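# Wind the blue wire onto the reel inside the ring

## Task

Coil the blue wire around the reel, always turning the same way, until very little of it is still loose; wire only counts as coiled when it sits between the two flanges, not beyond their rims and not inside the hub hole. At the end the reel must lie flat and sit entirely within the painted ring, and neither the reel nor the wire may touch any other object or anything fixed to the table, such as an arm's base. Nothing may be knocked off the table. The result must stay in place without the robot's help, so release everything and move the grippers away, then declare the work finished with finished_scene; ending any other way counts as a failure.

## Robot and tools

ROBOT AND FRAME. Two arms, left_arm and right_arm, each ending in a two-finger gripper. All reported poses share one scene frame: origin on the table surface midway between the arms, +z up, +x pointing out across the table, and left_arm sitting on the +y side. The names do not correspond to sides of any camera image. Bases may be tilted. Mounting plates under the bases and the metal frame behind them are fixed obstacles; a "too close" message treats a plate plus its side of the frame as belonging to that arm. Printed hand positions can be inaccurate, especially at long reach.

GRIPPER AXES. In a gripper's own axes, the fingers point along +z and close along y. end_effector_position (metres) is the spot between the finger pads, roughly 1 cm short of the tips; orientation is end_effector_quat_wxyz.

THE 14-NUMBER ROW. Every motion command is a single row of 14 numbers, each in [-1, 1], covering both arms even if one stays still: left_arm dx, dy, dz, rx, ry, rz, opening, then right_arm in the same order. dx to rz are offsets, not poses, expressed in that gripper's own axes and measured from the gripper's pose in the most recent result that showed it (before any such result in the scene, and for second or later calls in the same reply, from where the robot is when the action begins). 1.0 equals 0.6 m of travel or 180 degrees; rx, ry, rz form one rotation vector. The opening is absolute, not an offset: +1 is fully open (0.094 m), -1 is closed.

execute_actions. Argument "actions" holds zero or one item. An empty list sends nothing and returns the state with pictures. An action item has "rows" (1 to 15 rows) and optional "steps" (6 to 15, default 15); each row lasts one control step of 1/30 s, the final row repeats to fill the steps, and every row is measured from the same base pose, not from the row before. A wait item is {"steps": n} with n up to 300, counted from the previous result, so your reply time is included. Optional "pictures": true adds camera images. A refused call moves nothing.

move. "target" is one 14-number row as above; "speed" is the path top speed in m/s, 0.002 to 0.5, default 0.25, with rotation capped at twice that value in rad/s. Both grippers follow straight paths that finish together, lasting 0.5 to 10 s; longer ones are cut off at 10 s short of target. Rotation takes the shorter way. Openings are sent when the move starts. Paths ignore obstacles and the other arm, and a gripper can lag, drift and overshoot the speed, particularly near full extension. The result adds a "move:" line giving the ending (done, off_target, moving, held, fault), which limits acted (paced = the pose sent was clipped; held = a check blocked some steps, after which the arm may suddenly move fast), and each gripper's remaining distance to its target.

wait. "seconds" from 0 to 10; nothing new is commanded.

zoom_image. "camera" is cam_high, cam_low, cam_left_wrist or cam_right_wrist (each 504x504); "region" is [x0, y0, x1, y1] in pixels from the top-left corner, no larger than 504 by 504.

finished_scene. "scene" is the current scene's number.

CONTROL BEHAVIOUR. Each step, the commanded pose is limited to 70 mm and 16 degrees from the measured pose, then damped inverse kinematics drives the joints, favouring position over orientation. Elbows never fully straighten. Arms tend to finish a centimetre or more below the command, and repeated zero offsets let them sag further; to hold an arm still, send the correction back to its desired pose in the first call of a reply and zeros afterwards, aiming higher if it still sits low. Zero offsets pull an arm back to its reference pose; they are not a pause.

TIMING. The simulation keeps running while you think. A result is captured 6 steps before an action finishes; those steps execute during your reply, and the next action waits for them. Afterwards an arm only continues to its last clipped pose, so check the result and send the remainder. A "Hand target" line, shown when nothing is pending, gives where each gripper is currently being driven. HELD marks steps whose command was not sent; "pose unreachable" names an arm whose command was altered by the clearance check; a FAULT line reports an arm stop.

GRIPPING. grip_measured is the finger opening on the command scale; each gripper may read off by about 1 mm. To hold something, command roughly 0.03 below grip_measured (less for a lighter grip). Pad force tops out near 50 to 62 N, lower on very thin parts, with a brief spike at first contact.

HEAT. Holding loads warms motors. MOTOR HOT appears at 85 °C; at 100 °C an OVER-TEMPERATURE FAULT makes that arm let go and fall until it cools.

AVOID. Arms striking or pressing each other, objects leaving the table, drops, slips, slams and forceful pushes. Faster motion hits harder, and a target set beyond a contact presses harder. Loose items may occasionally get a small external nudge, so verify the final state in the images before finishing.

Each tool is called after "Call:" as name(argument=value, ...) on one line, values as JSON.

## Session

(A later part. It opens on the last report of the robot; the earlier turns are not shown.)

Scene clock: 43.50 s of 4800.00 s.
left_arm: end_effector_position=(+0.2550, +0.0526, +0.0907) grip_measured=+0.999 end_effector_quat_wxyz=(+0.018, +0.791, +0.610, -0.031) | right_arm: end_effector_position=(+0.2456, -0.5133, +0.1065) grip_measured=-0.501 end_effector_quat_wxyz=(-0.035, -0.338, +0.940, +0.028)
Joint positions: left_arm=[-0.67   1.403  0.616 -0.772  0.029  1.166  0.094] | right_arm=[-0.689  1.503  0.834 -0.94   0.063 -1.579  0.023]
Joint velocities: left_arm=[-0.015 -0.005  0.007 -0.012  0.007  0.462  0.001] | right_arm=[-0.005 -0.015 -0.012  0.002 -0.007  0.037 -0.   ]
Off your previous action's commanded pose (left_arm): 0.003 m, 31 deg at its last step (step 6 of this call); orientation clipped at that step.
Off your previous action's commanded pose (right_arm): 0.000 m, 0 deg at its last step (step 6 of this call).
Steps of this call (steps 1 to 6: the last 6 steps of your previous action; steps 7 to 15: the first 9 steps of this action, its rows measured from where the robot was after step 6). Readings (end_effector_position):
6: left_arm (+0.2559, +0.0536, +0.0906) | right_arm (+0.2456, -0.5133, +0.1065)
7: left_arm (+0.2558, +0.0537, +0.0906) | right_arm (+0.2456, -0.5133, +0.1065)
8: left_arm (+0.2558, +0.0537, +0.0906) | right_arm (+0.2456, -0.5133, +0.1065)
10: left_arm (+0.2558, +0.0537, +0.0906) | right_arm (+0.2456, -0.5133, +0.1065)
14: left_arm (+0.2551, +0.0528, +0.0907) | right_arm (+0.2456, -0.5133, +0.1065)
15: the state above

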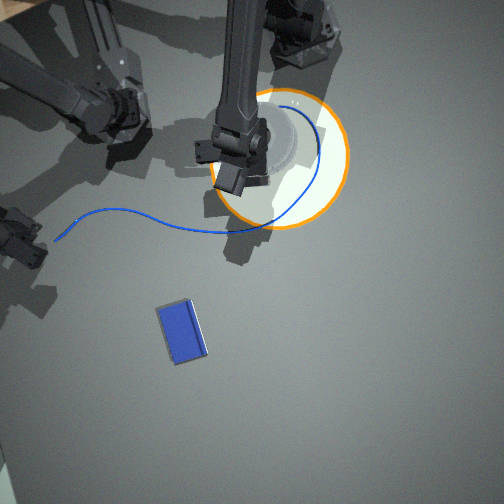

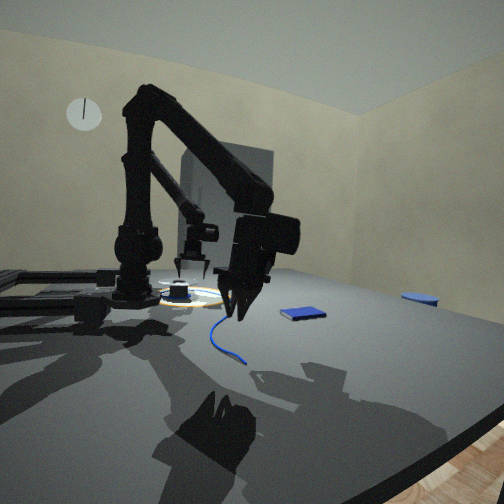

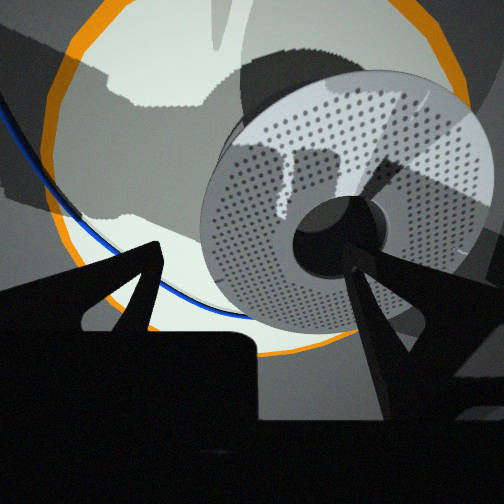

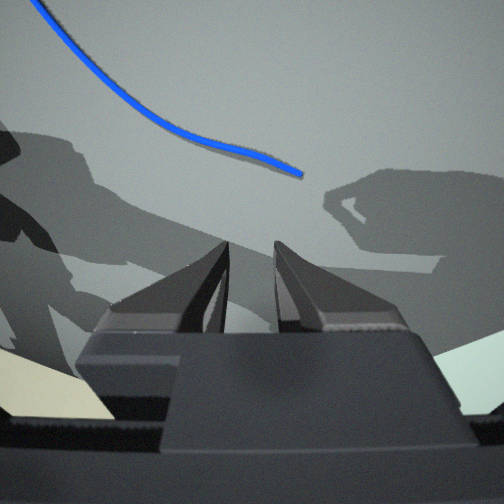

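Call:
execute_actions(actions=[{"rows":[[0.009,0.003,0,-0.002,0.012,0,1, 0,0,0,0,0,0,-0.5],[0.018,0.006,0,-0.003,0.024,-0.008,1, 0,0,0,0,0,0,-0.5],[0.018,0.008,0.01,-0.003,0.024,-0.008,1, 0,0,0,0,0,0,-0.5],[0.018,0.01,0.022,-0.003,0.024,-0.008,1, 0,0,0,0,0,0,-0.5],[0.018,0.013,0.035,-0.003,0.024,-0.008,1, 0,0,0,0,0,0,-0.5],[0.0175,0.015,0.047,-0.003,0.024,-0.008,1, 0,0,0,0,0,0,-0.5],[0.0175,0.0165,0.0567,-0.003,0.024,-0.008,1, 0,0,0,0,0,0,-0.5]],"steps":14}])

Call:
execute_actions(actions=[{"rows":[[0,0,0,0,0,0,0.75, 0,0,0,0,0,0,-0.5],[0,0,0,0,0,0,0.55, 0,0,0,0,0,0,-0.5],[0,0,0,0,0,0,0.4, 0,0,0,0,0,0,-0.5],[0,0,0,0,0,0,0.3, 0,0,0,0,0,0,-0.5],[0,0,0,0,0,0,0.23, 0,0,0,0,0,0,-0.5],[0,0,0,0,0,0,0.18, 0,0,0,0,0,0,-0.5],[0,0,0,0,0,0,0.15, 0,0,0,0,0,0,-0.5],[0,0,0,0,0,0,0.13, 0,0,0,0,0,0,-0.5],[0,0,0,0,0,0,0.11, 0,0,0,0,0,0,-0.5]],"steps":10}])

Call:
execute_actions(actions=[{"rows":[[0,0,0,-0.002,0.003,-0.06,0.11, 0,0,0,0,0,0,-0.5],[0,0,0,-0.031,0.042,-0.8,0.11, 0,0,0,0,0,0,-0.5]],"steps":15}])

Call:
execute_actions(actions=[{"rows":[[0,0,0,-0.05,0.014,-0.8,0.11, 0,0,0,0,0,0,-0.5]],"steps":15}])

Call:
execute_actions(actions=[{"rows":[[0,0,0,-0.048,-0.019,-0.8,0.11, 0,0,0,0,0,0,-0.5]],"steps":15}])

Call:
execute_actions(actions=[{"rows":[[0,0,0,-0.025,-0.045,-0.8,0.11, 0,0,0,0,0,0,-0.5]],"steps":15}])

Call:
execute_actions(actions=[{"rows":[[0,0,0,0,-0.004,-0.14,0.11, 0,0,0,0,0,0,-0.5]],"steps":13}], pictures=true)

Call:
execute_actions(actions=[{"rows":[[0,0,0,0,0,0,0.5, 0,0,0,0,0,0,-0.5],[0,0,0,0,0,0,1, 0,0,0,0,0,0,-0.5],[0,0,0,0,0,0,1, 0,0,0,0,0,0,-0.5],[-0.001,0.002,-0.01,0,0,0,1, 0,0,0,0,0,0,-0.5],[-0.002,0.005,-0.025,0,0,0,1, 0,0,0,0,0,0,-0.5],[-0.003,0.008,-0.038,0,0,0,1, 0,0,0,0,0,0,-0.5],[-0.004,0.01,-0.047,0,0,0,1, 0,0,0,0,0,0,-0.5]],"steps":14}])

Call:
execute_actions(actions=[{"rows":[[0,0,0,-0.011,0.0425,0.8,1, 0,0,0,0,0,0,-0.5]],"steps":15}])

Call:
execute_actions(actions=[{"rows":[[0,0,0,0.0186,0.04,0.8,1, 0,0,0,0,0,0,-0.5]],"steps":15}])

Call:
execute_actions(actions=[{"rows":[[0,0,0,0.04,0.018,0.8,1, 0,0,0,0,0,0,-0.5]],"steps":15}])

Call:
execute_actions(actions=[{"rows":[[0,0,0,0.042,-0.013,0.8,1, 0,0,0,0,0,0,-0.5]],"steps":15}])

Call:
execute_actions(actions=[{"rows":[[0,0,0,0,0,0.105,1, 0,0,0,0,0,0,-0.5]],"steps":12}], pictures=true)

Scene clock: 45.87 s of 4800.00 s.
left_arm: end_effector_position=(+0.2663, +0.0582, +0.0719) grip_measured=+0.999 end_effector_quat_wxyz=(+0.006, +0.791, +0.611, +0.002) | right_arm: end_effector_position=(+0.2456, -0.5133, +0.1065) grip_measured=-0.501 end_effector_quat_wxyz=(-0.035, -0.338, +0.940, +0.028)
Joint positions: left_arm=[-0.67   1.469  0.616 -0.712 -0.041  1.165  0.094] | right_arm=[-0.689  1.503  0.834 -0.94   0.063 -1.579  0.023]
Joint velocities: left_arm=[-0.005  0.591 -0.017  0.418 -0.066 -0.139 -0.   ] | right_arm=[-0.005 -0.015  0.012 -0.002  0.051  0.022 -0.   ]
Off your previous action's commanded pose (left_arm): 0.002 m, 1 deg at its last step (step 6 of this call).
Off your previous action's commanded pose (right_arm): 0.000 m, 0 deg at its last step (step 6 of this call).
Steps of this call (steps 1 to 6: the last 6 steps of your previous action; steps 7 to 63: nothing new was sent; steps 64 to 71: the first 8 steps of this action). Readings (end_effector_position):
64: left_arm (+0.2564, +0.0545, +0.0906) | right_arm (+0.2456, -0.5133, +0.1065)
65: left_arm (+0.2592, +0.0585, +0.0903) | right_arm (+0.2456, -0.5133, +0.1065)
67: left_arm (+0.2615, +0.0619, +0.0888) | right_arm (+0.2456, -0.5133, +0.1065)
71: the state above

Scene clock: 46.20 s of 4800.00 s.
left_arm: end_effector_position=(+0.2643, +0.0585, +0.0563) grip_measured=+0.361 end_effector_quat_wxyz=(-0.007, +0.788, +0.615, -0.003) | right_arm: end_effector_position=(+0.2456, -0.5133, +0.1065) grip_measured=-0.501 end_effector_quat_wxyz=(-0.035, -0.338, +0.940, +0.028)
Joint positions: left_arm=[-0.67   1.525  0.616 -0.684 -0.039  1.153  0.064] | right_arm=[-0.689  1.503  0.834 -0.94   0.063 -1.579  0.023]
Joint velocities: left_arm=[-0.015  0.005 -0.002 -0.012  0.022  0.037 -0.118] | right_arm=[-0.005 -0.005 -0.002  0.002  0.007 -0.037  0.001]
Off your previous action's commanded pose (left_arm): 0.002 m, 1 deg at its last step (step 6 of this call).
Off your previous action's commanded pose (right_arm): 0.000 m, 0 deg at its last step (step 6 of this call).
Steps of this call (steps 1 to 6: the last 6 steps of your previous action; steps 7 to 10: the first 4 steps of this action, its rows measured from where the robot was after step 6). Readings (end_effector_position):
6: left_arm (+0.2645, +0.0588, +0.0563) | right_arm (+0.2456, -0.5133, +0.1065)
7: left_arm (+0.2645, +0.0588, +0.0563) | right_arm (+0.2456, -0.5133, +0.1065)
8: left_arm (+0.2645, +0.0588, +0.0563) | right_arm (+0.2456, -0.5133, +0.1065)
10: the state above

Scene clock: 46.70 s of 4800.00 s.
left_arm: end_effector_position=(+0.2642, +0.0589, +0.0563) grip_measured=+0.132 end_effector_quat_wxyz=(-0.008, +0.662, +0.750, -0.001) | right_arm: end_effector_position=(+0.2456, -0.5133, +0.1065) grip_measured=-0.501 end_effector_quat_wxyz=(-0.035, -0.338, +0.940, +0.028)
Joint positions: left_arm=[-0.67   1.525  0.616 -0.685 -0.041  0.784  0.053] | right_arm=[-0.689  1.503  0.834 -0.94   0.063 -1.579  0.023]
Joint velocities: left_arm=[-0.015 -0.005 -0.007 -0.022  0.051 -1.282 -0.   ] | right_arm=[ 0.005 -0.005 -0.012 -0.007  0.007  0.037 -0.   ]
Off your previous action's commanded pose (left_arm): 0.000 m, 0 deg at its last step (step 6 of this call).
Off your previous action's commanded pose (right_arm): 0.000 m, 0 deg at its last step (step 6 of this call).
Steps of this call (steps 1 to 6: the last 6 steps of your previous action; steps 7 to 15: the first 9 steps of this action, its rows measured from where the robot was after step 6). Readings (end_effector_position):
6: left_arm (+0.2644, +0.0587, +0.0563) | right_arm (+0.2456, -0.5133, +0.1065)
7: left_arm (+0.2645, +0.0588, +0.0563) | right_arm (+0.2456, -0.5133, +0.1065)
8: left_arm (+0.2646, +0.0589, +0.0563) | right_arm (+0.2456, -0.5133, +0.1065)
10: left_arm (+0.2646, +0.0589, +0.0563) | right_arm (+0.2456, -0.5133, +0.1065)
14: left_arm (+0.2644, +0.0588, +0.0563) | right_arm (+0.2456, -0.5133, +0.1065)
15: the state above

Scene clock: 47.20 s of 4800.00 s.
left_arm: end_effector_position=(+0.2621, +0.0565, +0.0564) grip_measured=+0.132 end_effector_quat_wxyz=(-0.010, +0.388, +0.921, -0.007) | right_arm: end_effector_position=(+0.2456, -0.5133, +0.1065) grip_measured=-0.501 end_effector_quat_wxyz=(-0.035, -0.338, +0.940, +0.028)
Joint positions: left_arm=[-0.67   1.525  0.616 -0.686 -0.022  0.135  0.053] | right_arm=[-0.689  1.503  0.834 -0.94   0.063 -1.579  0.023]
Joint velocities: left_arm=[-0.005 -0.005  0.002 -0.032  0.007 -1.311 -0.   ] | right_arm=[-0.005 -0.005 -0.007 -0.012 -0.037  0.037  0.   ]
Off your previous action's commanded pose (left_arm): 0.001 m, 108 deg at its last step (step 6 of this call); orientation clipped at that step.
Off your previous action's commanded pose (right_arm): 0.000 m, 0 deg at its last step (step 6 of this call).
Steps of this call (steps 1 to 6: the last 6 steps of your previous action; steps 7 to 15: the first 9 steps of this action, its rows measured from where the robot was after step 6). Readings (end_effector_position):
6: left_arm (+0.2634, +0.0581, +0.0563) | right_arm (+0.2456, -0.5133, +0.1065)
7: left_arm (+0.2631, +0.0578, +0.0563) | right_arm (+0.2456, -0.5133, +0.1065)
8: left_arm (+0.2630, +0.0576, +0.0563) | right_arm (+0.2456, -0.5133, +0.1065)
10: left_arm (+0.2627, +0.0572, +0.0563) | right_arm (+0.2456, -0.5133, +0.1065)
14: left_arm (+0.2622, +0.0566, +0.0564) | right_arm (+0.2456, -0.5133, +0.1065)
15: the state above

Scene clock: 47.70 s of 4800.00 s.
left_arm: end_effector_position=(+0.2598, +0.0535, +0.0565) grip_measured=+0.133 end_effector_quat_wxyz=(-0.018, +0.078, +0.997, -0.012) | right_arm: end_effector_position=(+0.2456, -0.5133, +0.1065) grip_measured=-0.501 end_effector_quat_wxyz=(-0.035, -0.338, +0.940, +0.028)
Joint positions: left_arm=[-0.67   1.525  0.616 -0.686 -0.    -0.507  0.053] | right_arm=[-0.689  1.503  0.834 -0.94   0.063 -1.579  0.023]
Joint velocities: left_arm=[-0.005  0.005  0.002  0.007  0.051 -1.15   0.   ] | right_arm=[-0.005  0.005  0.007  0.012  0.022  0.037 -0.   ]
Off your previous action's commanded pose (left_arm): 0.003 m, 107 deg at its last step (step 6 of this call); orientation clipped at that step.
Off your previous action's commanded pose (right_arm): 0.000 m, 0 deg at its last step (step 6 of this call).
Steps of this call (steps 1 to 6: the last 6 steps of your previous action; steps 7 to 15: the first 9 steps of this action, its rows measured from where the robot was after step 6). Readings (end_effector_position):
6: left_arm (+0.2614, +0.0556, +0.0564) | right_arm (+0.2456, -0.5133, +0.1065)
7: left_arm (+0.2611, +0.0552, +0.0564) | right_arm (+0.2456, -0.5133, +0.1065)
8: left_arm (+0.2609, +0.0549, +0.0564) | right_arm (+0.2456, -0.5133, +0.1065)
10: left_arm (+0.2606, +0.0545, +0.0564) | right_arm (+0.2456, -0.5133, +0.1065)
14: left_arm (+0.2599, +0.0537, +0.0565) | right_arm (+0.2456, -0.5133, +0.1065)
15: the state above

Scene clock: 48.20 s of 4800.00 s.
left_arm: end_effector_position=(+0.2620, +0.0498, +0.0579) grip_measured=+0.133 end_effector_quat_wxyz=(-0.019, -0.237, +0.971, -0.016) | right_arm: end_effector_position=(+0.2456, -0.5133, +0.1065) grip_measured=-0.501 end_effector_quat_wxyz=(-0.035, -0.338, +0.940, +0.028)
Joint positions: left_arm=[-0.67   1.52   0.616 -0.673  0.009 -1.141  0.053] | right_arm=[-0.689  1.503  0.834 -0.94   0.063 -1.579  0.023]
Joint velocities: left_arm=[-0.005 -0.024 -0.007  0.056  0.037 -1.282  0.001] | right_arm=[-0.015 -0.005  0.007  0.012  0.007 -0.007 -0.001]
Off your previous action's commanded pose (left_arm): 0.003 m, 108 deg at its last step (step 6 of this call); orientation clipped at that step.
Off your previous action's commanded pose (right_arm): 0.000 m, 0 deg at its last step (step 6 of this call).
Steps of this call (steps 1 to 6: the last 6 steps of your previous action; steps 7 to 15: the first 9 steps of this action, its rows measured from where the robot was after step 6). Readings (end_effector_position):
6: left_arm (+0.2600, +0.0526, +0.0570) | right_arm (+0.2456, -0.5133, +0.1065)
7: left_arm (+0.2600, +0.0521, +0.0573) | right_arm (+0.2456, -0.5133, +0.1065)
8: left_arm (+0.2600, +0.0516, +0.0574) | right_arm (+0.2456, -0.5133, +0.1065)
10: left_arm (+0.2605, +0.0510, +0.0575) | right_arm (+0.2456, -0.5133, +0.1065)
14: left_arm (+0.2617, +0.0500, +0.0578) | right_arm (+0.2456, -0.5133, +0.1065)
15: the state above

Scene clock: 48.63 s of 4800.00 s.
left_arm: end_effector_position=(+0.2651, +0.0476, +0.0588) grip_measured=+0.133 end_effector_quat_wxyz=(-0.019, -0.486, +0.873, -0.018) | right_arm: end_effector_position=(+0.2456, -0.5133, +0.1065) grip_measured=-0.501 end_effector_quat_wxyz=(-0.035, -0.338, +0.940, +0.028)
Joint positions: left_arm=[-0.67   1.517  0.616 -0.659  0.009 -1.678  0.053] | right_arm=[-0.689  1.503  0.834 -0.94   0.063 -1.579  0.023]
Joint velocities: left_arm=[ 0.005 -0.005  0.012  0.007 -0.095 -0.769 -0.   ] | right_arm=[ 0.005 -0.005 -0.007 -0.002  0.007 -0.022 -0.   ]
Off your previous action's commanded pose (left_arm): 0.006 m, 107 deg at its last step (step 6 of this call); orientation clipped at that step.
Off your previous action's commanded pose (right_arm): 0.000 m, 0 deg at its last step (step 6 of this call).
Steps of this call (steps 1 to 6: the last 6 steps of your previous action; steps 7 to 13: the first 7 steps of this action, its rows measured from where the robot was after step 6). Readings (end_effector_position):
6: left_arm (+0.2639, +0.0490, +0.0583) | right_arm (+0.2456, -0.5133, +0.1065)
7: left_arm (+0.2638, +0.0486, +0.0584) | right_arm (+0.2456, -0.5133, +0.1065)
8: left_arm (+0.2637, +0.0481, +0.0585) | right_arm (+0.2456, -0.5133, +0.1065)
10: left_arm (+0.2642, +0.0475, +0.0586) | right_arm (+0.2456, -0.5133, +0.1065)
13: the state above

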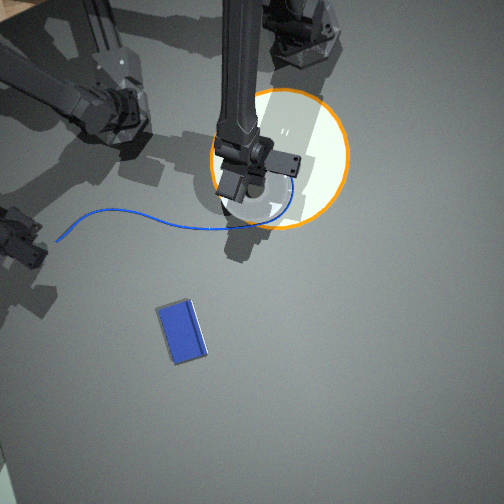

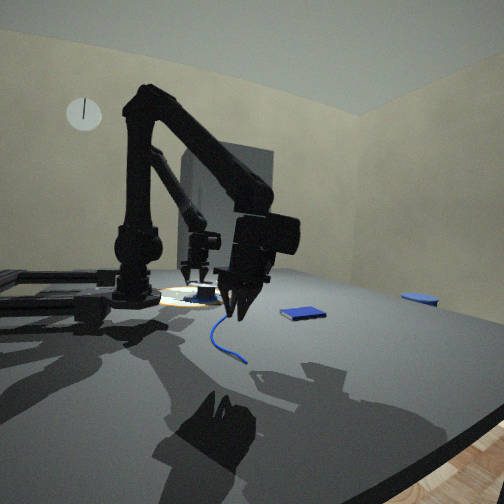

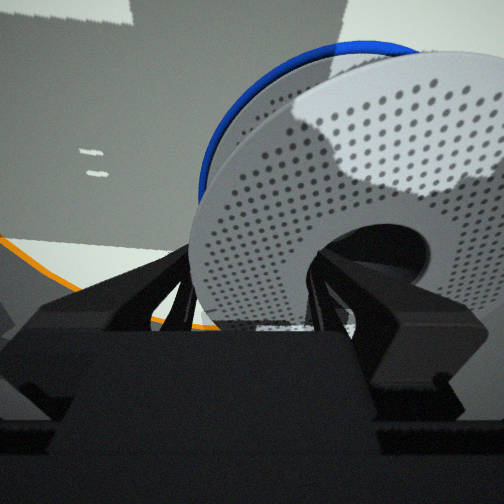

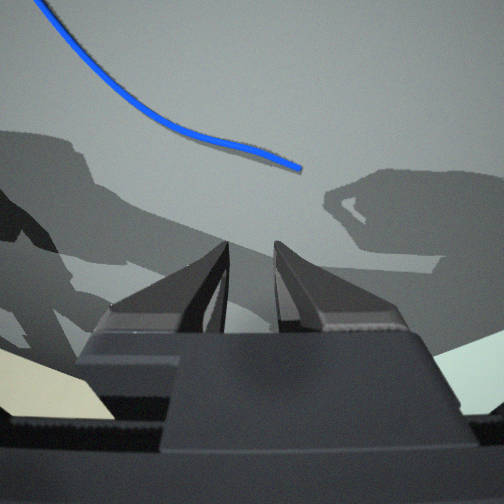

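Scene clock: 49.10 s of 4800.00 s.
left_arm: end_effector_position=(+0.2584, +0.0548, +0.0685) grip_measured=+0.998 end_effector_quat_wxyz=(-0.021, -0.528, +0.849, -0.003) | right_arm: end_effector_position=(+0.2456, -0.5133, +0.1065) grip_measured=-0.501 end_effector_quat_wxyz=(-0.035, -0.338, +0.940, +0.028)
Joint positions: left_arm=[-0.67   1.482  0.616 -0.719  0.001 -1.776  0.094] | right_arm=[-0.689  1.503  0.834 -0.94   0.063 -1.579  0.023]
Joint velocities: left_arm=[-0.015 -0.464  0.002 -0.393 -0.081  0.007  0.   ] | right_arm=[-0.005  0.005 -0.012 -0.017  0.037  0.022  0.   ]
Off your previous action's commanded pose (left_arm): 0.002 m, 4 deg at its last step (step 6 of this call).
Off your previous action's commanded pose (right_arm): 0.000 m, 0 deg at its last step (step 6 of this call).
Steps of this call (steps 1 to 6: the last 6 steps of your previous action; steps 7 to 14: the first 8 steps of this action, its rows measured from where the robot was after step 6). Readings (end_effector_position):
6: left_arm (+0.2658, +0.0486, +0.0588) | right_arm (+0.2456, -0.5133, +0.1065)
7: left_arm (+0.2658, +0.0486, +0.0588) | right_arm (+0.2456, -0.5133, +0.1065)
8: left_arm (+0.2656, +0.0487, +0.0587) | right_arm (+0.2456, -0.5133, +0.1065)
10: left_arm (+0.2653, +0.0490, +0.0587) | right_arm (+0.2456, -0.5133, +0.1065)
14: the state above

Scene clock: 49.60 s of 4800.00 s.
left_arm: end_effector_position=(+0.2594, +0.0548, +0.0835) grip_measured=+0.999 end_effector_quat_wxyz=(-0.013, -0.344, +0.939, -0.019) | right_arm: end_effector_position=(+0.2456, -0.5133, +0.1065) grip_measured=-0.501 end_effector_quat_wxyz=(-0.035, -0.338, +0.940, +0.028)
Joint positions: left_arm=[-0.67   1.428  0.616 -0.748  0.001 -1.364  0.094] | right_arm=[-0.689  1.503  0.834 -0.94   0.063 -1.579  0.023]
Joint velocities: left_arm=[-0.015 -0.005  0.012  0.007  0.037  1.282 -0.   ] | right_arm=[-0.005 -0.015  0.002 -0.022 -0.022  0.051  0.001]
Off your previous action's commanded pose (left_arm): 0.004 m, 0 deg at its last step (step 6 of this call).
Off your previous action's commanded pose (right_arm): 0.000 m, 0 deg at its last step (step 6 of this call).
Steps of this call (steps 1 to 6: the last 6 steps of your previous action; steps 7 to 15: the first 9 steps of this action, its rows measured from where the robot was after step 6). Readings (end_effector_position):
6: left_arm (+0.2595, +0.0548, +0.0835) | right_arm (+0.2456, -0.5133, +0.1065)
7: left_arm (+0.2594, +0.0548, +0.0835) | right_arm (+0.2456, -0.5133, +0.1065)
8: left_arm (+0.2594, +0.0548, +0.0835) | right_arm (+0.2456, -0.5133, +0.1065)
10: left_arm (+0.2594, +0.0548, +0.0835) | right_arm (+0.2456, -0.5133, +0.1065)
14: left_arm (+0.2594, +0.0548, +0.0835) | right_arm (+0.2456, -0.5133, +0.1065)
15: the state above

Scene clock: 50.10 s of 4800.00 s.
left_arm: end_effector_position=(+0.2594, +0.0548, +0.0835) grip_measured=+0.999 end_effector_quat_wxyz=(-0.006, +0.000, +1.000, -0.022) | right_arm: end_effector_position=(+0.2456, -0.5133, +0.1065) grip_measured=-0.501 end_effector_quat_wxyz=(-0.035, -0.338, +0.940, +0.028)
Joint positions: left_arm=[-0.67   1.428  0.616 -0.748  0.001 -0.662  0.094] | right_arm=[-0.689  1.503  0.834 -0.94   0.063 -1.579  0.023]
Joint velocities: left_arm=[-0.015 -0.005 -0.007  0.002 -0.007  1.267  0.   ] | right_arm=[-0.005 -0.024  0.012 -0.017 -0.007  0.066 -0.001]
Off your previous action's commanded pose (left_arm): 0.000 m, 105 deg at its last step (step 6 of this call); orientation clipped at that step.
Off your previous action's commanded pose (right_arm): 0.000 m, 0 deg at its last step (step 6 of this call).
Steps of this call (steps 1 to 6: the last 6 steps of your previous action; steps 7 to 15: the first 9 steps of this action, its rows measured from where the robot was after step 6). Readings (end_effector_position):
6: left_arm (+0.2594, +0.0548, +0.0835) | right_arm (+0.2456, -0.5133, +0.1065)
7: left_arm (+0.2594, +0.0548, +0.0835) | right_arm (+0.2456, -0.5133, +0.1065)
8: left_arm (+0.2594, +0.0548, +0.0835) | right_arm (+0.2456, -0.5133, +0.1065)
10: left_arm (+0.2594, +0.0548, +0.0835) | right_arm (+0.2456, -0.5133, +0.1065)
14: left_arm (+0.2594, +0.0548, +0.0835) | right_arm (+0.2456, -0.5133, +0.1065)
15: the state above

Scene clock: 50.60 s of 4800.00 s.
left_arm: end_effector_position=(+0.2594, +0.0548, +0.0835) grip_measured=+0.999 end_effector_quat_wxyz=(+0.002, +0.344, +0.939, -0.023) | right_arm: end_effector_position=(+0.2456, -0.5133, +0.1065) grip_measured=-0.501 end_effector_quat_wxyz=(-0.035, -0.338, +0.940, +0.028)
Joint positions: left_arm=[-0.67   1.428  0.616 -0.748  0.001  0.041  0.094] | right_arm=[-0.689  1.503  0.834 -0.94   0.063 -1.579  0.023]
Joint velocities: left_arm=[-0.005 -0.024  0.017 -0.002  0.007  1.253 -0.   ] | right_arm=[-0.024 -0.005 -0.012  0.007 -0.007  0.007 -0.   ]
Off your previous action's commanded pose (left_arm): 0.000 m, 104 deg at its last step (step 6 of this call); orientation clipped at that step.
Off your previous action's commanded pose (right_arm): 0.000 m, 0 deg at its last step (step 6 of this call).
Steps of this call (steps 1 to 6: the last 6 steps of your previous action; steps 7 to 15: the first 9 steps of this action, its rows measured from where the robot was after step 6). Readings (end_effector_position):
6: left_arm (+0.2594, +0.0548, +0.0835) | right_arm (+0.2456, -0.5133, +0.1065)
7: left_arm (+0.2594, +0.0548, +0.0835) | right_arm (+0.2456, -0.5133, +0.1065)
8: left_arm (+0.2594, +0.0548, +0.0835) | right_arm (+0.2456, -0.5133, +0.1065)
10: left_arm (+0.2594, +0.0548, +0.0835) | right_arm (+0.2456, -0.5133, +0.1065)
14: left_arm (+0.2594, +0.0548, +0.0835) | right_arm (+0.2456, -0.5133, +0.1065)
15: the state above

Scene clock: 51.10 s of 4800.00 s.
left_arm: end_effector_position=(+0.2594, +0.0548, +0.0835) grip_measured=+0.999 end_effector_quat_wxyz=(+0.010, +0.646, +0.763, -0.020) | right_arm: end_effector_position=(+0.2456, -0.5133, +0.1065) grip_measured=-0.501 end_effector_quat_wxyz=(-0.035, -0.338, +0.940, +0.028)
Joint positions: left_arm=[-0.67   1.428  0.616 -0.748  0.001  0.744  0.094] | right_arm=[-0.689  1.503  0.834 -0.94   0.063 -1.579  0.023]
Joint velocities: left_arm=[ 0.005  0.005 -0.007  0.002 -0.037  1.37   0.   ] | right_arm=[-0.005  0.005 -0.002  0.007 -0.022  0.022 -0.   ]
Off your previous action's commanded pose (left_arm): 0.000 m, 104 deg at its last step (step 6 of this call); orientation clipped at that step.
Off your previous action's commanded pose (right_arm): 0.000 m, 0 deg at its last step (step 6 of this call).
Steps of this call (steps 1 to 6: the last 6 steps of your previous action; steps 7 to 15: the first 9 steps of this action, its rows measured from where the robot was after step 6). Readings (end_effector_position):
6: left_arm (+0.2594, +0.0548, +0.0835) | right_arm (+0.2456, -0.5133, +0.1065)
7: left_arm (+0.2594, +0.0548, +0.0835) | right_arm (+0.2456, -0.5133, +0.1065)
8: left_arm (+0.2594, +0.0548, +0.0835) | right_arm (+0.2456, -0.5133, +0.1065)
10: left_arm (+0.2594, +0.0548, +0.0835) | right_arm (+0.2456, -0.5133, +0.1065)
14: left_arm (+0.2594, +0.0548, +0.0835) | right_arm (+0.2456, -0.5133, +0.1065)
15: the state above

Scene clock: 51.50 s of 4800.00 s.
left_arm: end_effector_position=(+0.2602, +0.0559, +0.0835) grip_measured=+0.999 end_effector_quat_wxyz=(+0.013, +0.815, +0.579, -0.014) | right_arm: end_effector_position=(+0.2456, -0.5133, +0.1065) grip_measured=-0.501 end_effector_quat_wxyz=(-0.035, -0.338, +0.940, +0.028)
Joint positions: left_arm=[-0.67   1.428  0.616 -0.748 -0.007  1.244  0.094] | right_arm=[-0.689  1.503  0.834 -0.94   0.063 -1.579  0.023]
Joint velocities: left_arm=[-0.015 -0.005 -0.012 -0.012  0.007  0.667 -0.   ] | right_arm=[ 0.005 -0.024 -0.002  0.007  0.066  0.095  0.001]
Off your previous action's commanded pose (left_arm): 0.000 m, 104 deg at its last step (step 6 of this call); orientation clipped at that step.
Off your previous action's commanded pose (right_arm): 0.000 m, 0 deg at its last step (step 6 of this call).
Steps of this call (steps 1 to 6: the last 6 steps of your previous action; steps 7 to 12: the first 6 steps of this action, its rows measured from where the robot was after step 6). Readings (end_effector_position):
6: left_arm (+0.2594, +0.0548, +0.0835) | right_arm (+0.2456, -0.5133, +0.1065)
7: left_arm (+0.2599, +0.0554, +0.0835) | right_arm (+0.2456, -0.5133, +0.1065)
8: left_arm (+0.2603, +0.0560, +0.0835) | right_arm (+0.2456, -0.5133, +0.1065)
10: left_arm (+0.2604, +0.0560, +0.0835) | right_arm (+0.2456, -0.5133, +0.1065)
12: the state above

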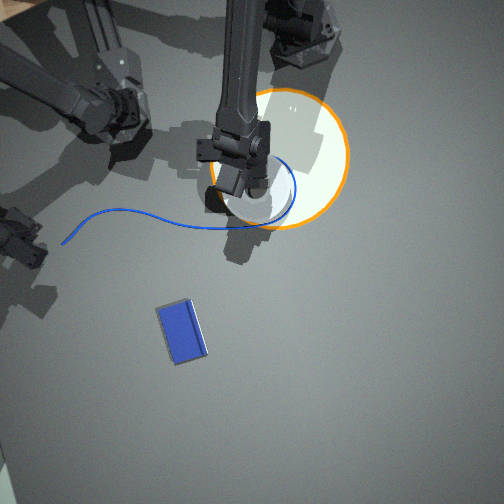

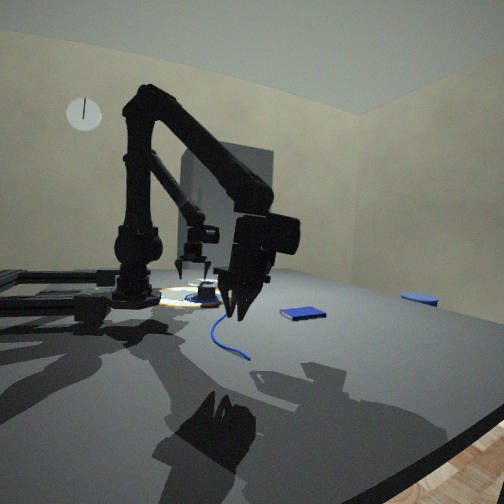

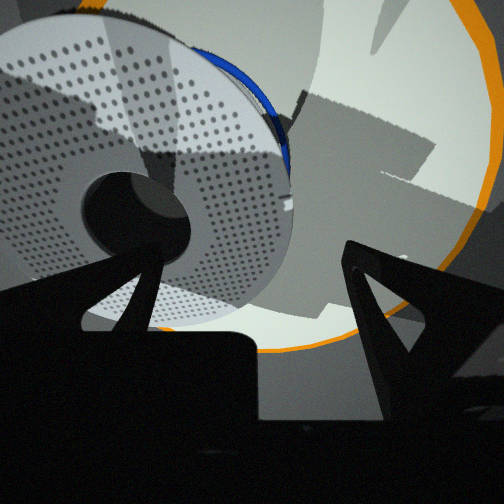

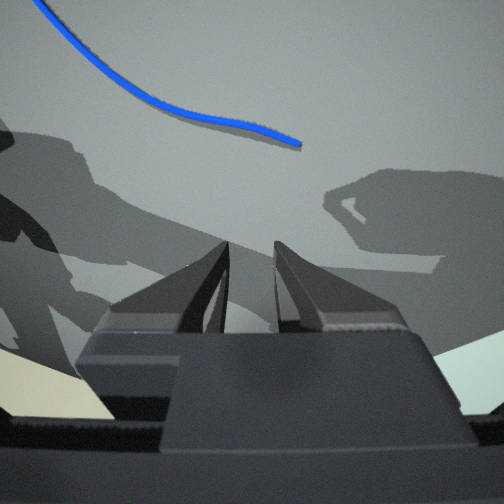

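Call:
move(target=[0.007,0.011,0.044,-0.001,0.011,0.082,1, -0.049,-0.043,0.122,0.0275,-0.0086,-0.158,-0.3], speed=0.4)

Scene clock: 55.03 s of 4800.00 s.
left_arm: end_effector_position=(+0.2696, +0.0544, +0.0621) grip_measured=+0.999 end_effector_quat_wxyz=(+0.010, +0.880, +0.474, +0.003) | right_arm: end_effector_position=(+0.2768, -0.5166, +0.0343) grip_measured=-0.302 end_effector_quat_wxyz=(-0.002, -0.552, +0.834, -0.004)
Joint positions: left_arm=[-0.67   1.504  0.616 -0.669 -0.038  1.492  0.094] | right_arm=[-0.652  1.67   0.784 -0.64   0.021 -2.025  0.033]
Joint velocities: left_arm=[-0.005  0.005  0.002  0.007 -0.022 -0.022 -0.   ] | right_arm=[ 0.005 -0.015  0.012  0.002  0.007 -0.081  0.001]
Hand target (left_arm): +0.268, +0.057, +0.057; +0.006, +0.883, +0.470, +0.003
Hand target (right_arm): +0.277, -0.512, +0.029; -0.000, -0.560, +0.829, -0.000
Off your previous action's commanded pose (left_arm): 0.001 m, 2 deg at its last step (step 6 of this call).
Off your previous action's commanded pose (right_arm): 0.000 m, 0 deg at its last step (step 6 of this call).
Off the commanded pose (left_arm): 0.006 m, 1 deg.
Off the commanded pose (right_arm): 0.006 m, 1 deg.
Kept back: nothing.
move: done

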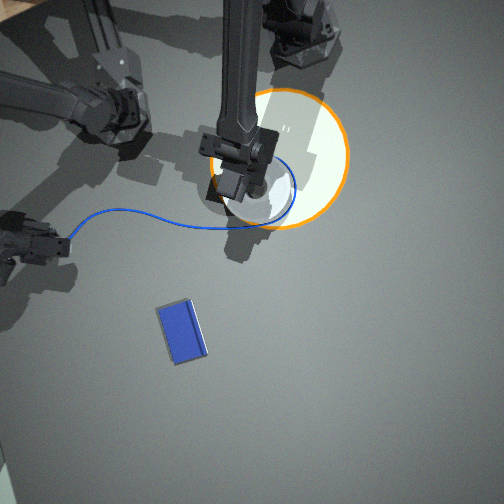

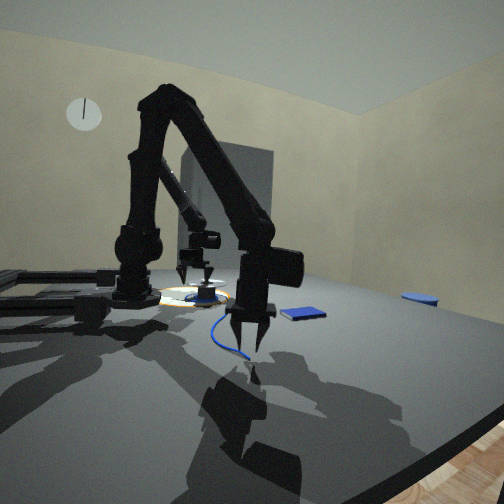

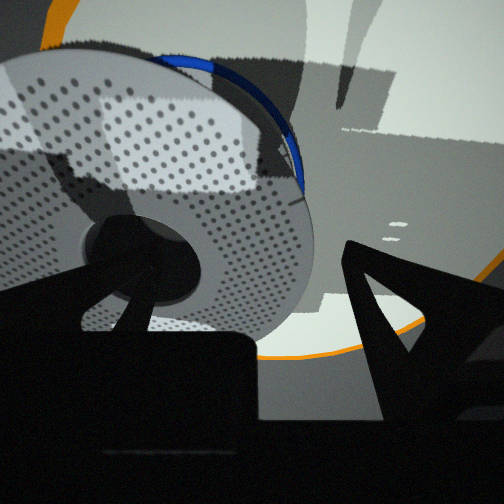

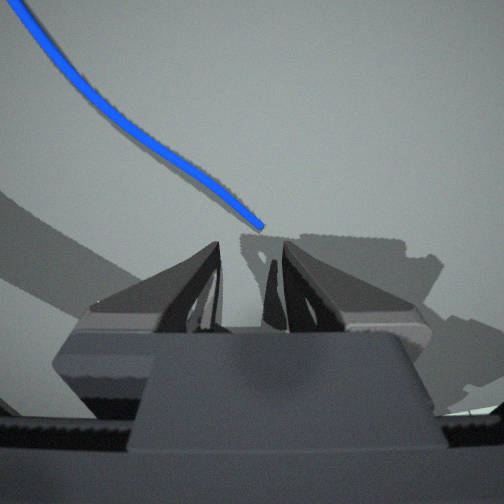

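Call:
execute_actions(actions=[{"rows":[[0,-0.004,0.014,0.005,0,0,1, -0.008,0.007,0.004,0,0,0,-0.2],[0,-0.004,0.014,0.005,0,0,1, -0.015,0.013,0.01,0,0,0,-0.2],[0,-0.004,0.014,0.005,0,0,0.9, -0.015,0.013,0.018,0,0,0,-0.2],[0,-0.004,0.014,0.005,0,0,0.75, -0.015,0.013,0.026,0,0,0,-0.2],[0,-0.004,0.014,0.005,0,0,0.6, -0.015,0.013,0.032,0,0,0,-0.2],[0,-0.004,0.014,0.005,0,0,0.48, -0.015,0.013,0.037,0,0,0,-0.2],[0,-0.004,0.014,0.005,0,0,0.38, -0.015,0.013,0.041,0,0,0,-0.2],[0,-0.004,0.012,0.005,0,0,0.3, -0.015,0.013,0.044,0,0,0,-0.2],[0,-0.004,0.01,0.005,0,0,0.24, -0.015,0.013,0.046,0,0,0,-0.2],[0,-0.004,0.01,0.005,0,0,0.19, -0.015,0.013,0.046,0,0,0,-0.2],[0,-0.004,0.01,0.005,0,0,0.16, -0.015,0.013,0.046,0,0,0,-0.2],[0,-0.004,0.01,0.005,0,0,0.13, -0.015,0.013,0.046,0,0,0,-0.2],[0,-0.004,0.01,0.005,0,0,0.11, -0.015,0.013,0.046,0,0,0,-0.2]],"steps":15}])

Call:
execute_actions(actions=[{"rows":[[0,0,0,0,0,0,0.11, 0,0,0.004,0,0,0,-0.35],[0,0,0,0,0,0,0.11, 0,0,0.004,0,0,0,-0.48],[0,0,0,0,0,0,0.11, 0,0,0.004,0,0,0,-0.58],[0,0,0,0,0,0,0.11, 0,0,0.004,0,0,0,-0.66],[0,0,0,0,0,0,0.11, 0,0,0.004,0,0,0,-0.73],[0,0,0,0,0,0,0.11, 0,0,0.004,0,0,0,-0.79],[0,0,0,0,0,0,0.11, 0,0,0.004,0,0,0,-0.84],[0,0,0,0,0,0,0.11, 0,0,0.004,0,0,0,-0.88],[0,0,0,0,0,0,0.11, 0,0,0.004,0,0,0,-0.91],[0,0,0,0,0,0,0.11, 0,0,0.004,0,0,0,-0.935],[0,0,0,0,0,0,0.11, 0,0,0.004,0,0,0,-0.955],[0,0,0,0,0,0,0.11, 0,0,0.004,0,0,0,-0.965],[0,0,0,0,0,0,0.11, 0,0,0.004,0,0,0,-0.975]],"steps":15}], pictures=true)

Call:
execute_actions(actions=[{"rows":[[0,0,0,0,0,0,0.11, 0,0,-0.015,0,0,0,-0.975],[0,0,0,0,0,0,0.11, 0,0,-0.035,0,0,0,-0.975],[0,0,0,0,0,0,0.11, 0,0,-0.055,0,0,0,-0.975],[0,0,0,0,0,0,0.11, 0,0,-0.075,0,0,0,-0.975],[0,0,0,0,0,0,0.11, 0,0,-0.095,0,0,0,-0.975],[0,0,0,0,0,0,0.11, 0,0,-0.115,0,0,0,-0.975]],"steps":15}], pictures=true)

Scene clock: 58.40 s of 4800.00 s.
left_arm: end_effector_position=(+0.2678, +0.0556, +0.0577) grip_measured=+0.274 end_effector_quat_wxyz=(+0.004, +0.881, +0.474, +0.000) | right_arm: end_effector_position=(+0.2731, -0.5103, +0.0192) grip_measured=-0.202 end_effector_quat_wxyz=(-0.001, -0.553, +0.833, -0.010)
Joint positions: left_arm=[-0.67   1.519  0.616 -0.667 -0.038  1.493  0.06 ] | right_arm=[-0.649  1.69   0.747 -0.57   0.021 -2.023  0.038]
Joint velocities: left_arm=[ 0.005  0.005  0.007  0.002  0.022 -0.022 -0.066] | right_arm=[ 0.005  0.2    0.002  0.193  0.007  0.037 -0.001]
Steps of this call (steps 1 to 90: nothing new was sent; then 0.07 s passed at rest; steps 91 to 99: the first 9 steps of this action). Readings (end_effector_position):
91: left_arm (+0.2695, +0.0544, +0.0619) | right_arm (+0.2767, -0.5164, +0.0341)
92: left_arm (+0.2693, +0.0546, +0.0614) | right_arm (+0.2762, -0.5157, +0.0332)
94: left_arm (+0.2686, +0.0550, +0.0596) | right_arm (+0.2750, -0.5136, +0.0304)
98: left_arm (+0.2678, +0.0556, +0.0577) | right_arm (+0.2731, -0.5103, +0.0216)
99: the state above

Scene clock: 58.90 s of 4800.00 s.
left_arm: end_effector_position=(+0.2676, +0.0554, +0.0577) grip_measured=+0.138 end_effector_quat_wxyz=(+0.004, +0.881, +0.473, -0.000) | right_arm: end_effector_position=(+0.2727, -0.5097, +0.0119) grip_measured=-0.892 end_effector_quat_wxyz=(-0.001, -0.553, +0.833, -0.007)
Joint positions: left_arm=[-0.67   1.519  0.616 -0.667 -0.037  1.494  0.053] | right_arm=[-0.649  1.712  0.747 -0.555  0.021 -2.022  0.005]
Joint velocities: left_arm=[ 0.005 -0.015  0.007  0.012 -0.037 -0.037  0.   ] | right_arm=[ 0.005 -0.005 -0.002  0.012  0.007 -0.051 -0.031]
Off your previous action's commanded pose (left_arm): 0.002 m, 0 deg at its last step (step 6 of this call).
Off your previous action's commanded pose (right_arm): 0.007 m, 0 deg at its last step (step 6 of this call).
Steps of this call (steps 1 to 6: the last 6 steps of your previous action; steps 7 to 15: the first 9 steps of this action, its rows measured from where the robot was after step 6). Readings (end_effector_position):
6: left_arm (+0.2676, +0.0554, +0.0577) | right_arm (+0.2727, -0.5097, +0.0119)
7: left_arm (+0.2676, +0.0554, +0.0577) | right_arm (+0.2727, -0.5097, +0.0119)
8: left_arm (+0.2676, +0.0554, +0.0577) | right_arm (+0.2727, -0.5097, +0.0119)
10: left_arm (+0.2676, +0.0554, +0.0577) | right_arm (+0.2727, -0.5097, +0.0119)
14: left_arm (+0.2676, +0.0554, +0.0577) | right_arm (+0.2727, -0.5097, +0.0119)
15: the state above

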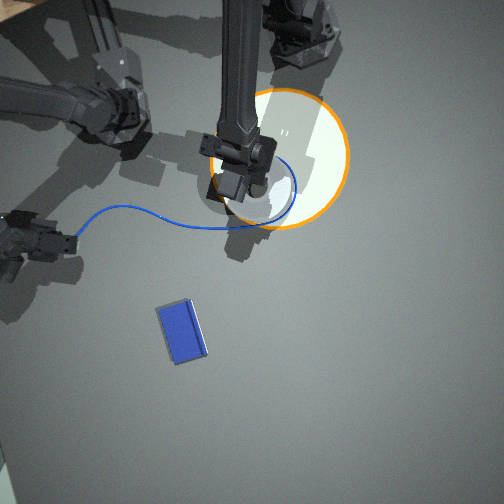

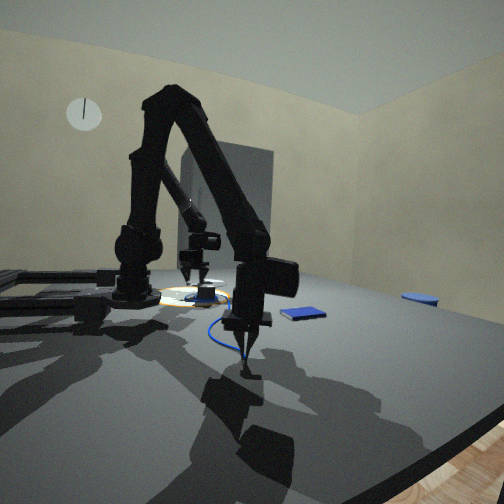

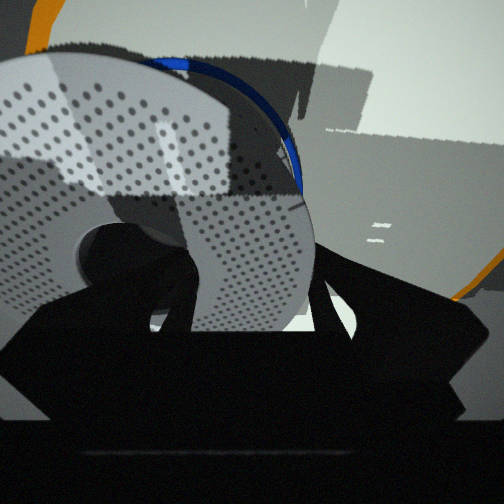

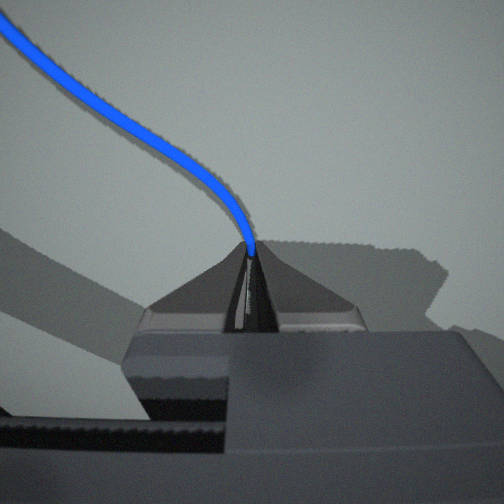

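Scene clock: 59.40 s of 4800.00 s.
left_arm: end_effector_position=(+0.2676, +0.0554, +0.0577) grip_measured=+0.138 end_effector_quat_wxyz=(+0.004, +0.881, +0.473, -0.000) | right_arm: end_effector_position=(+0.2618, -0.4986, +0.0660) grip_measured=-0.960 end_effector_quat_wxyz=(-0.003, -0.553, +0.833, +0.004)
Joint positions: left_arm=[-0.67   1.519  0.616 -0.667 -0.037  1.494  0.053] | right_arm=[-0.649  1.552  0.749 -0.739  0.021 -2.022  0.002]
Joint velocities: left_arm=[-0.005 -0.024  0.007  0.012  0.007 -0.051 -0.   ] | right_arm=[-0.015 -0.659  0.056 -0.349 -0.037  0.051 -0.001]
Off your previous action's commanded pose (left_arm): 0.000 m, 0 deg at its last step (step 6 of this call).
Off your previous action's commanded pose (right_arm): 0.002 m, 0 deg at its last step (step 6 of this call).
Steps of this call (steps 1 to 6: the last 6 steps of your previous action; steps 7 to 15: the first 9 steps of this action, its rows measured from where the robot was after step 6). Readings (end_effector_position):
6: left_arm (+0.2676, +0.0554, +0.0577) | right_arm (+0.2727, -0.5097, +0.0119)
7: left_arm (+0.2676, +0.0554, +0.0577) | right_arm (+0.2723, -0.5092, +0.0121)
8: left_arm (+0.2676, +0.0554, +0.0577) | right_arm (+0.2711, -0.5078, +0.0134)
10: left_arm (+0.2676, +0.0554, +0.0577) | right_arm (+0.2666, -0.5029, +0.0217)
14: left_arm (+0.2676, +0.0554, +0.0577) | right_arm (+0.2611, -0.4975, +0.0574)
15: the state above

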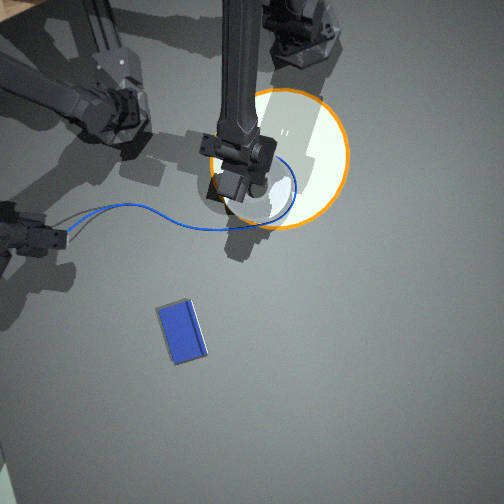

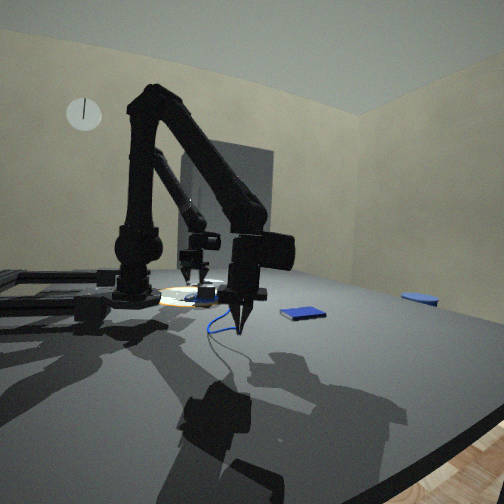

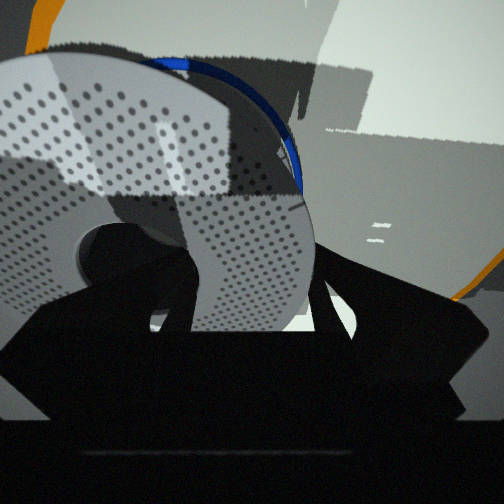

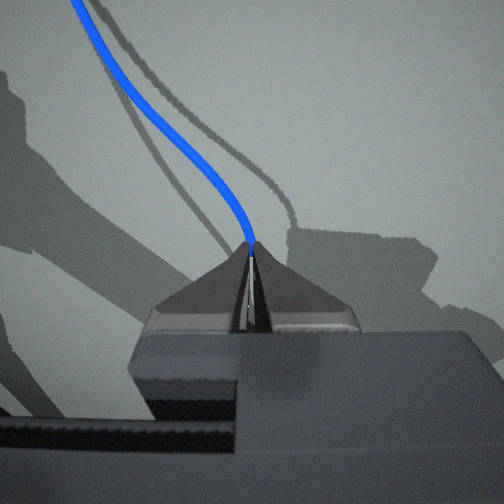

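Call:
execute_actions(actions=[{"rows":[[0,0,0,-0.001,0.003,-0.05,0.11, 0,0,-0.025,0,0,0,-0.985],[0,0,0,-0.002,0.008,-0.13,0.11, 0,0,-0.025,0,0,0,-0.985]],"steps":15}])

Call:
execute_actions(actions=[{"rows":[[0,0,0,-0.003,0.004,-0.09,0.11, 0,0,0,0,0,0,-0.985]],"steps":15}], pictures=true)

Scene clock: 60.00 s of 4800.00 s.
left_arm: end_effector_position=(+0.2687, +0.0567, +0.0578) grip_measured=+0.138 end_effector_quat_wxyz=(+0.002, +0.797, +0.604, +0.004) | right_arm: end_effector_position=(+0.2627, -0.4999, +0.0799) grip_measured=-0.966 end_effector_quat_wxyz=(-0.002, -0.553, +0.833, +0.002)
Joint positions: left_arm=[-0.671  1.519  0.616 -0.667 -0.047  1.182  0.053] | right_arm=[-0.649  1.52   0.762 -0.78   0.021 -2.022  0.002]
Joint velocities: left_arm=[-0.005 -0.005  0.002  0.012 -0.081 -0.549  0.   ] | right_arm=[ 0.015  0.005  0.007 -0.012  0.037 -0.037 -0.   ]
Off your previous action's commanded pose (left_arm): 0.000 m, 0 deg at its last step (step 6 of this call).
Off your previous action's commanded pose (right_arm): 0.008 m, 0 deg at its last step (step 6 of this call).
Steps of this call (steps 1 to 6: the last 6 steps of your previous action; steps 7 to 9: nothing new was sent; steps 10 to 18: the first 9 steps of this action). Readings (end_effector_position):
10: left_arm (+0.2677, +0.0555, +0.0577) | right_arm (+0.2649, -0.5024, +0.0799)
11: left_arm (+0.2677, +0.0555, +0.0577) | right_arm (+0.2642, -0.5016, +0.0799)
13: left_arm (+0.2678, +0.0556, +0.0577) | right_arm (+0.2632, -0.5005, +0.0799)
17: left_arm (+0.2686, +0.0567, +0.0578) | right_arm (+0.2627, -0.5000, +0.0799)
18: the state above

Scene clock: 60.50 s of 4800.00 s.
left_arm: end_effector_position=(+0.2684, +0.0563, +0.0578) grip_measured=+0.138 end_effector_quat_wxyz=(+0.003, +0.703, +0.711, +0.005) | right_arm: end_effector_position=(+0.2625, -0.4996, +0.0799) grip_measured=-0.966 end_effector_quat_wxyz=(-0.002, -0.553, +0.833, +0.003)
Joint positions: left_arm=[-0.674  1.519  0.616 -0.667 -0.051  0.894  0.053] | right_arm=[-0.649  1.52   0.762 -0.781  0.02  -2.022  0.002]
Joint velocities: left_arm=[-0.005 -0.005  0.002  0.002 -0.022 -0.3   -0.   ] | right_arm=[-0.005 -0.005 -0.012  0.002 -0.066 -0.022  0.   ]
Off your previous action's commanded pose (left_arm): 0.001 m, 2 deg at its last step (step 6 of this call).
Off your previous action's commanded pose (right_arm): 0.002 m, 0 deg at its last step (step 6 of this call).
Steps of this call (steps 1 to 6: the last 6 steps of your previous action; steps 7 to 15: the first 9 steps of this action, its rows measured from where the robot was after step 6). Readings (end_effector_position):
6: left_arm (+0.2684, +0.0563, +0.0578) | right_arm (+0.2625, -0.4997, +0.0799)
7: left_arm (+0.2681, +0.0560, +0.0578) | right_arm (+0.2625, -0.4996, +0.0799)
8: left_arm (+0.2681, +0.0559, +0.0578) | right_arm (+0.2625, -0.4996, +0.0799)
10: left_arm (+0.2681, +0.0559, +0.0578) | right_arm (+0.2625, -0.4996, +0.0799)
14: left_arm (+0.2683, +0.0562, +0.0578) | right_arm (+0.2625, -0.4996, +0.0799)
15: the state above

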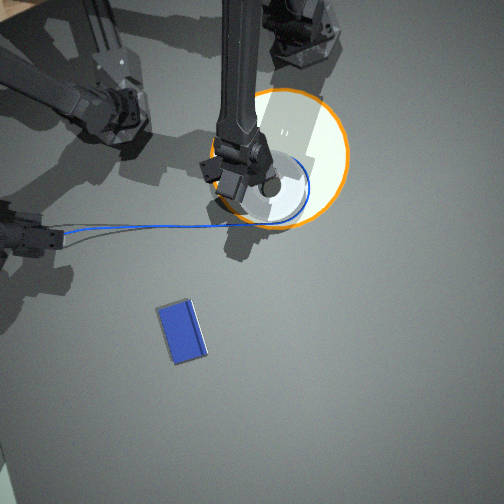

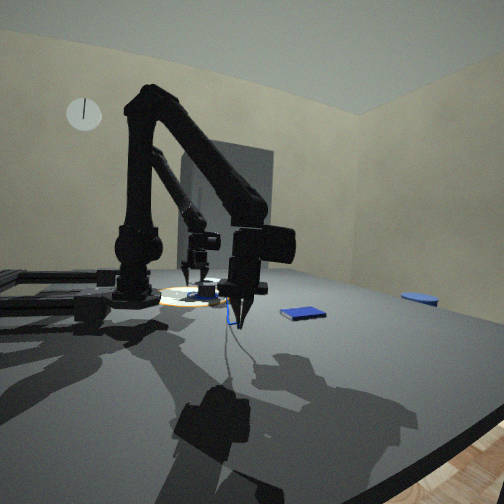

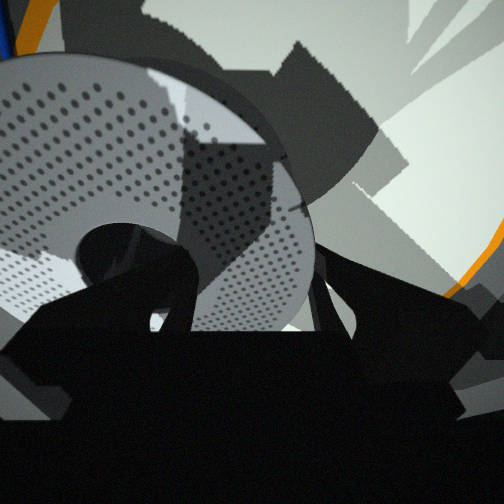

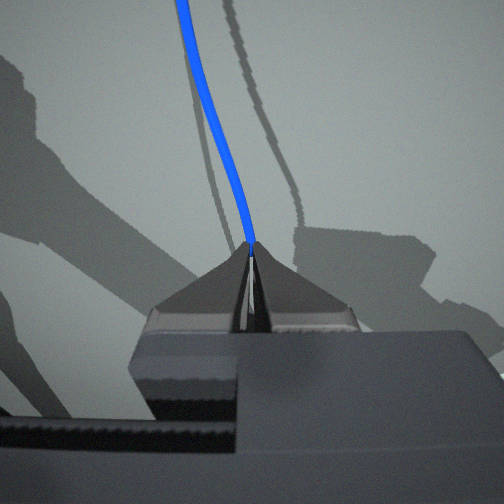

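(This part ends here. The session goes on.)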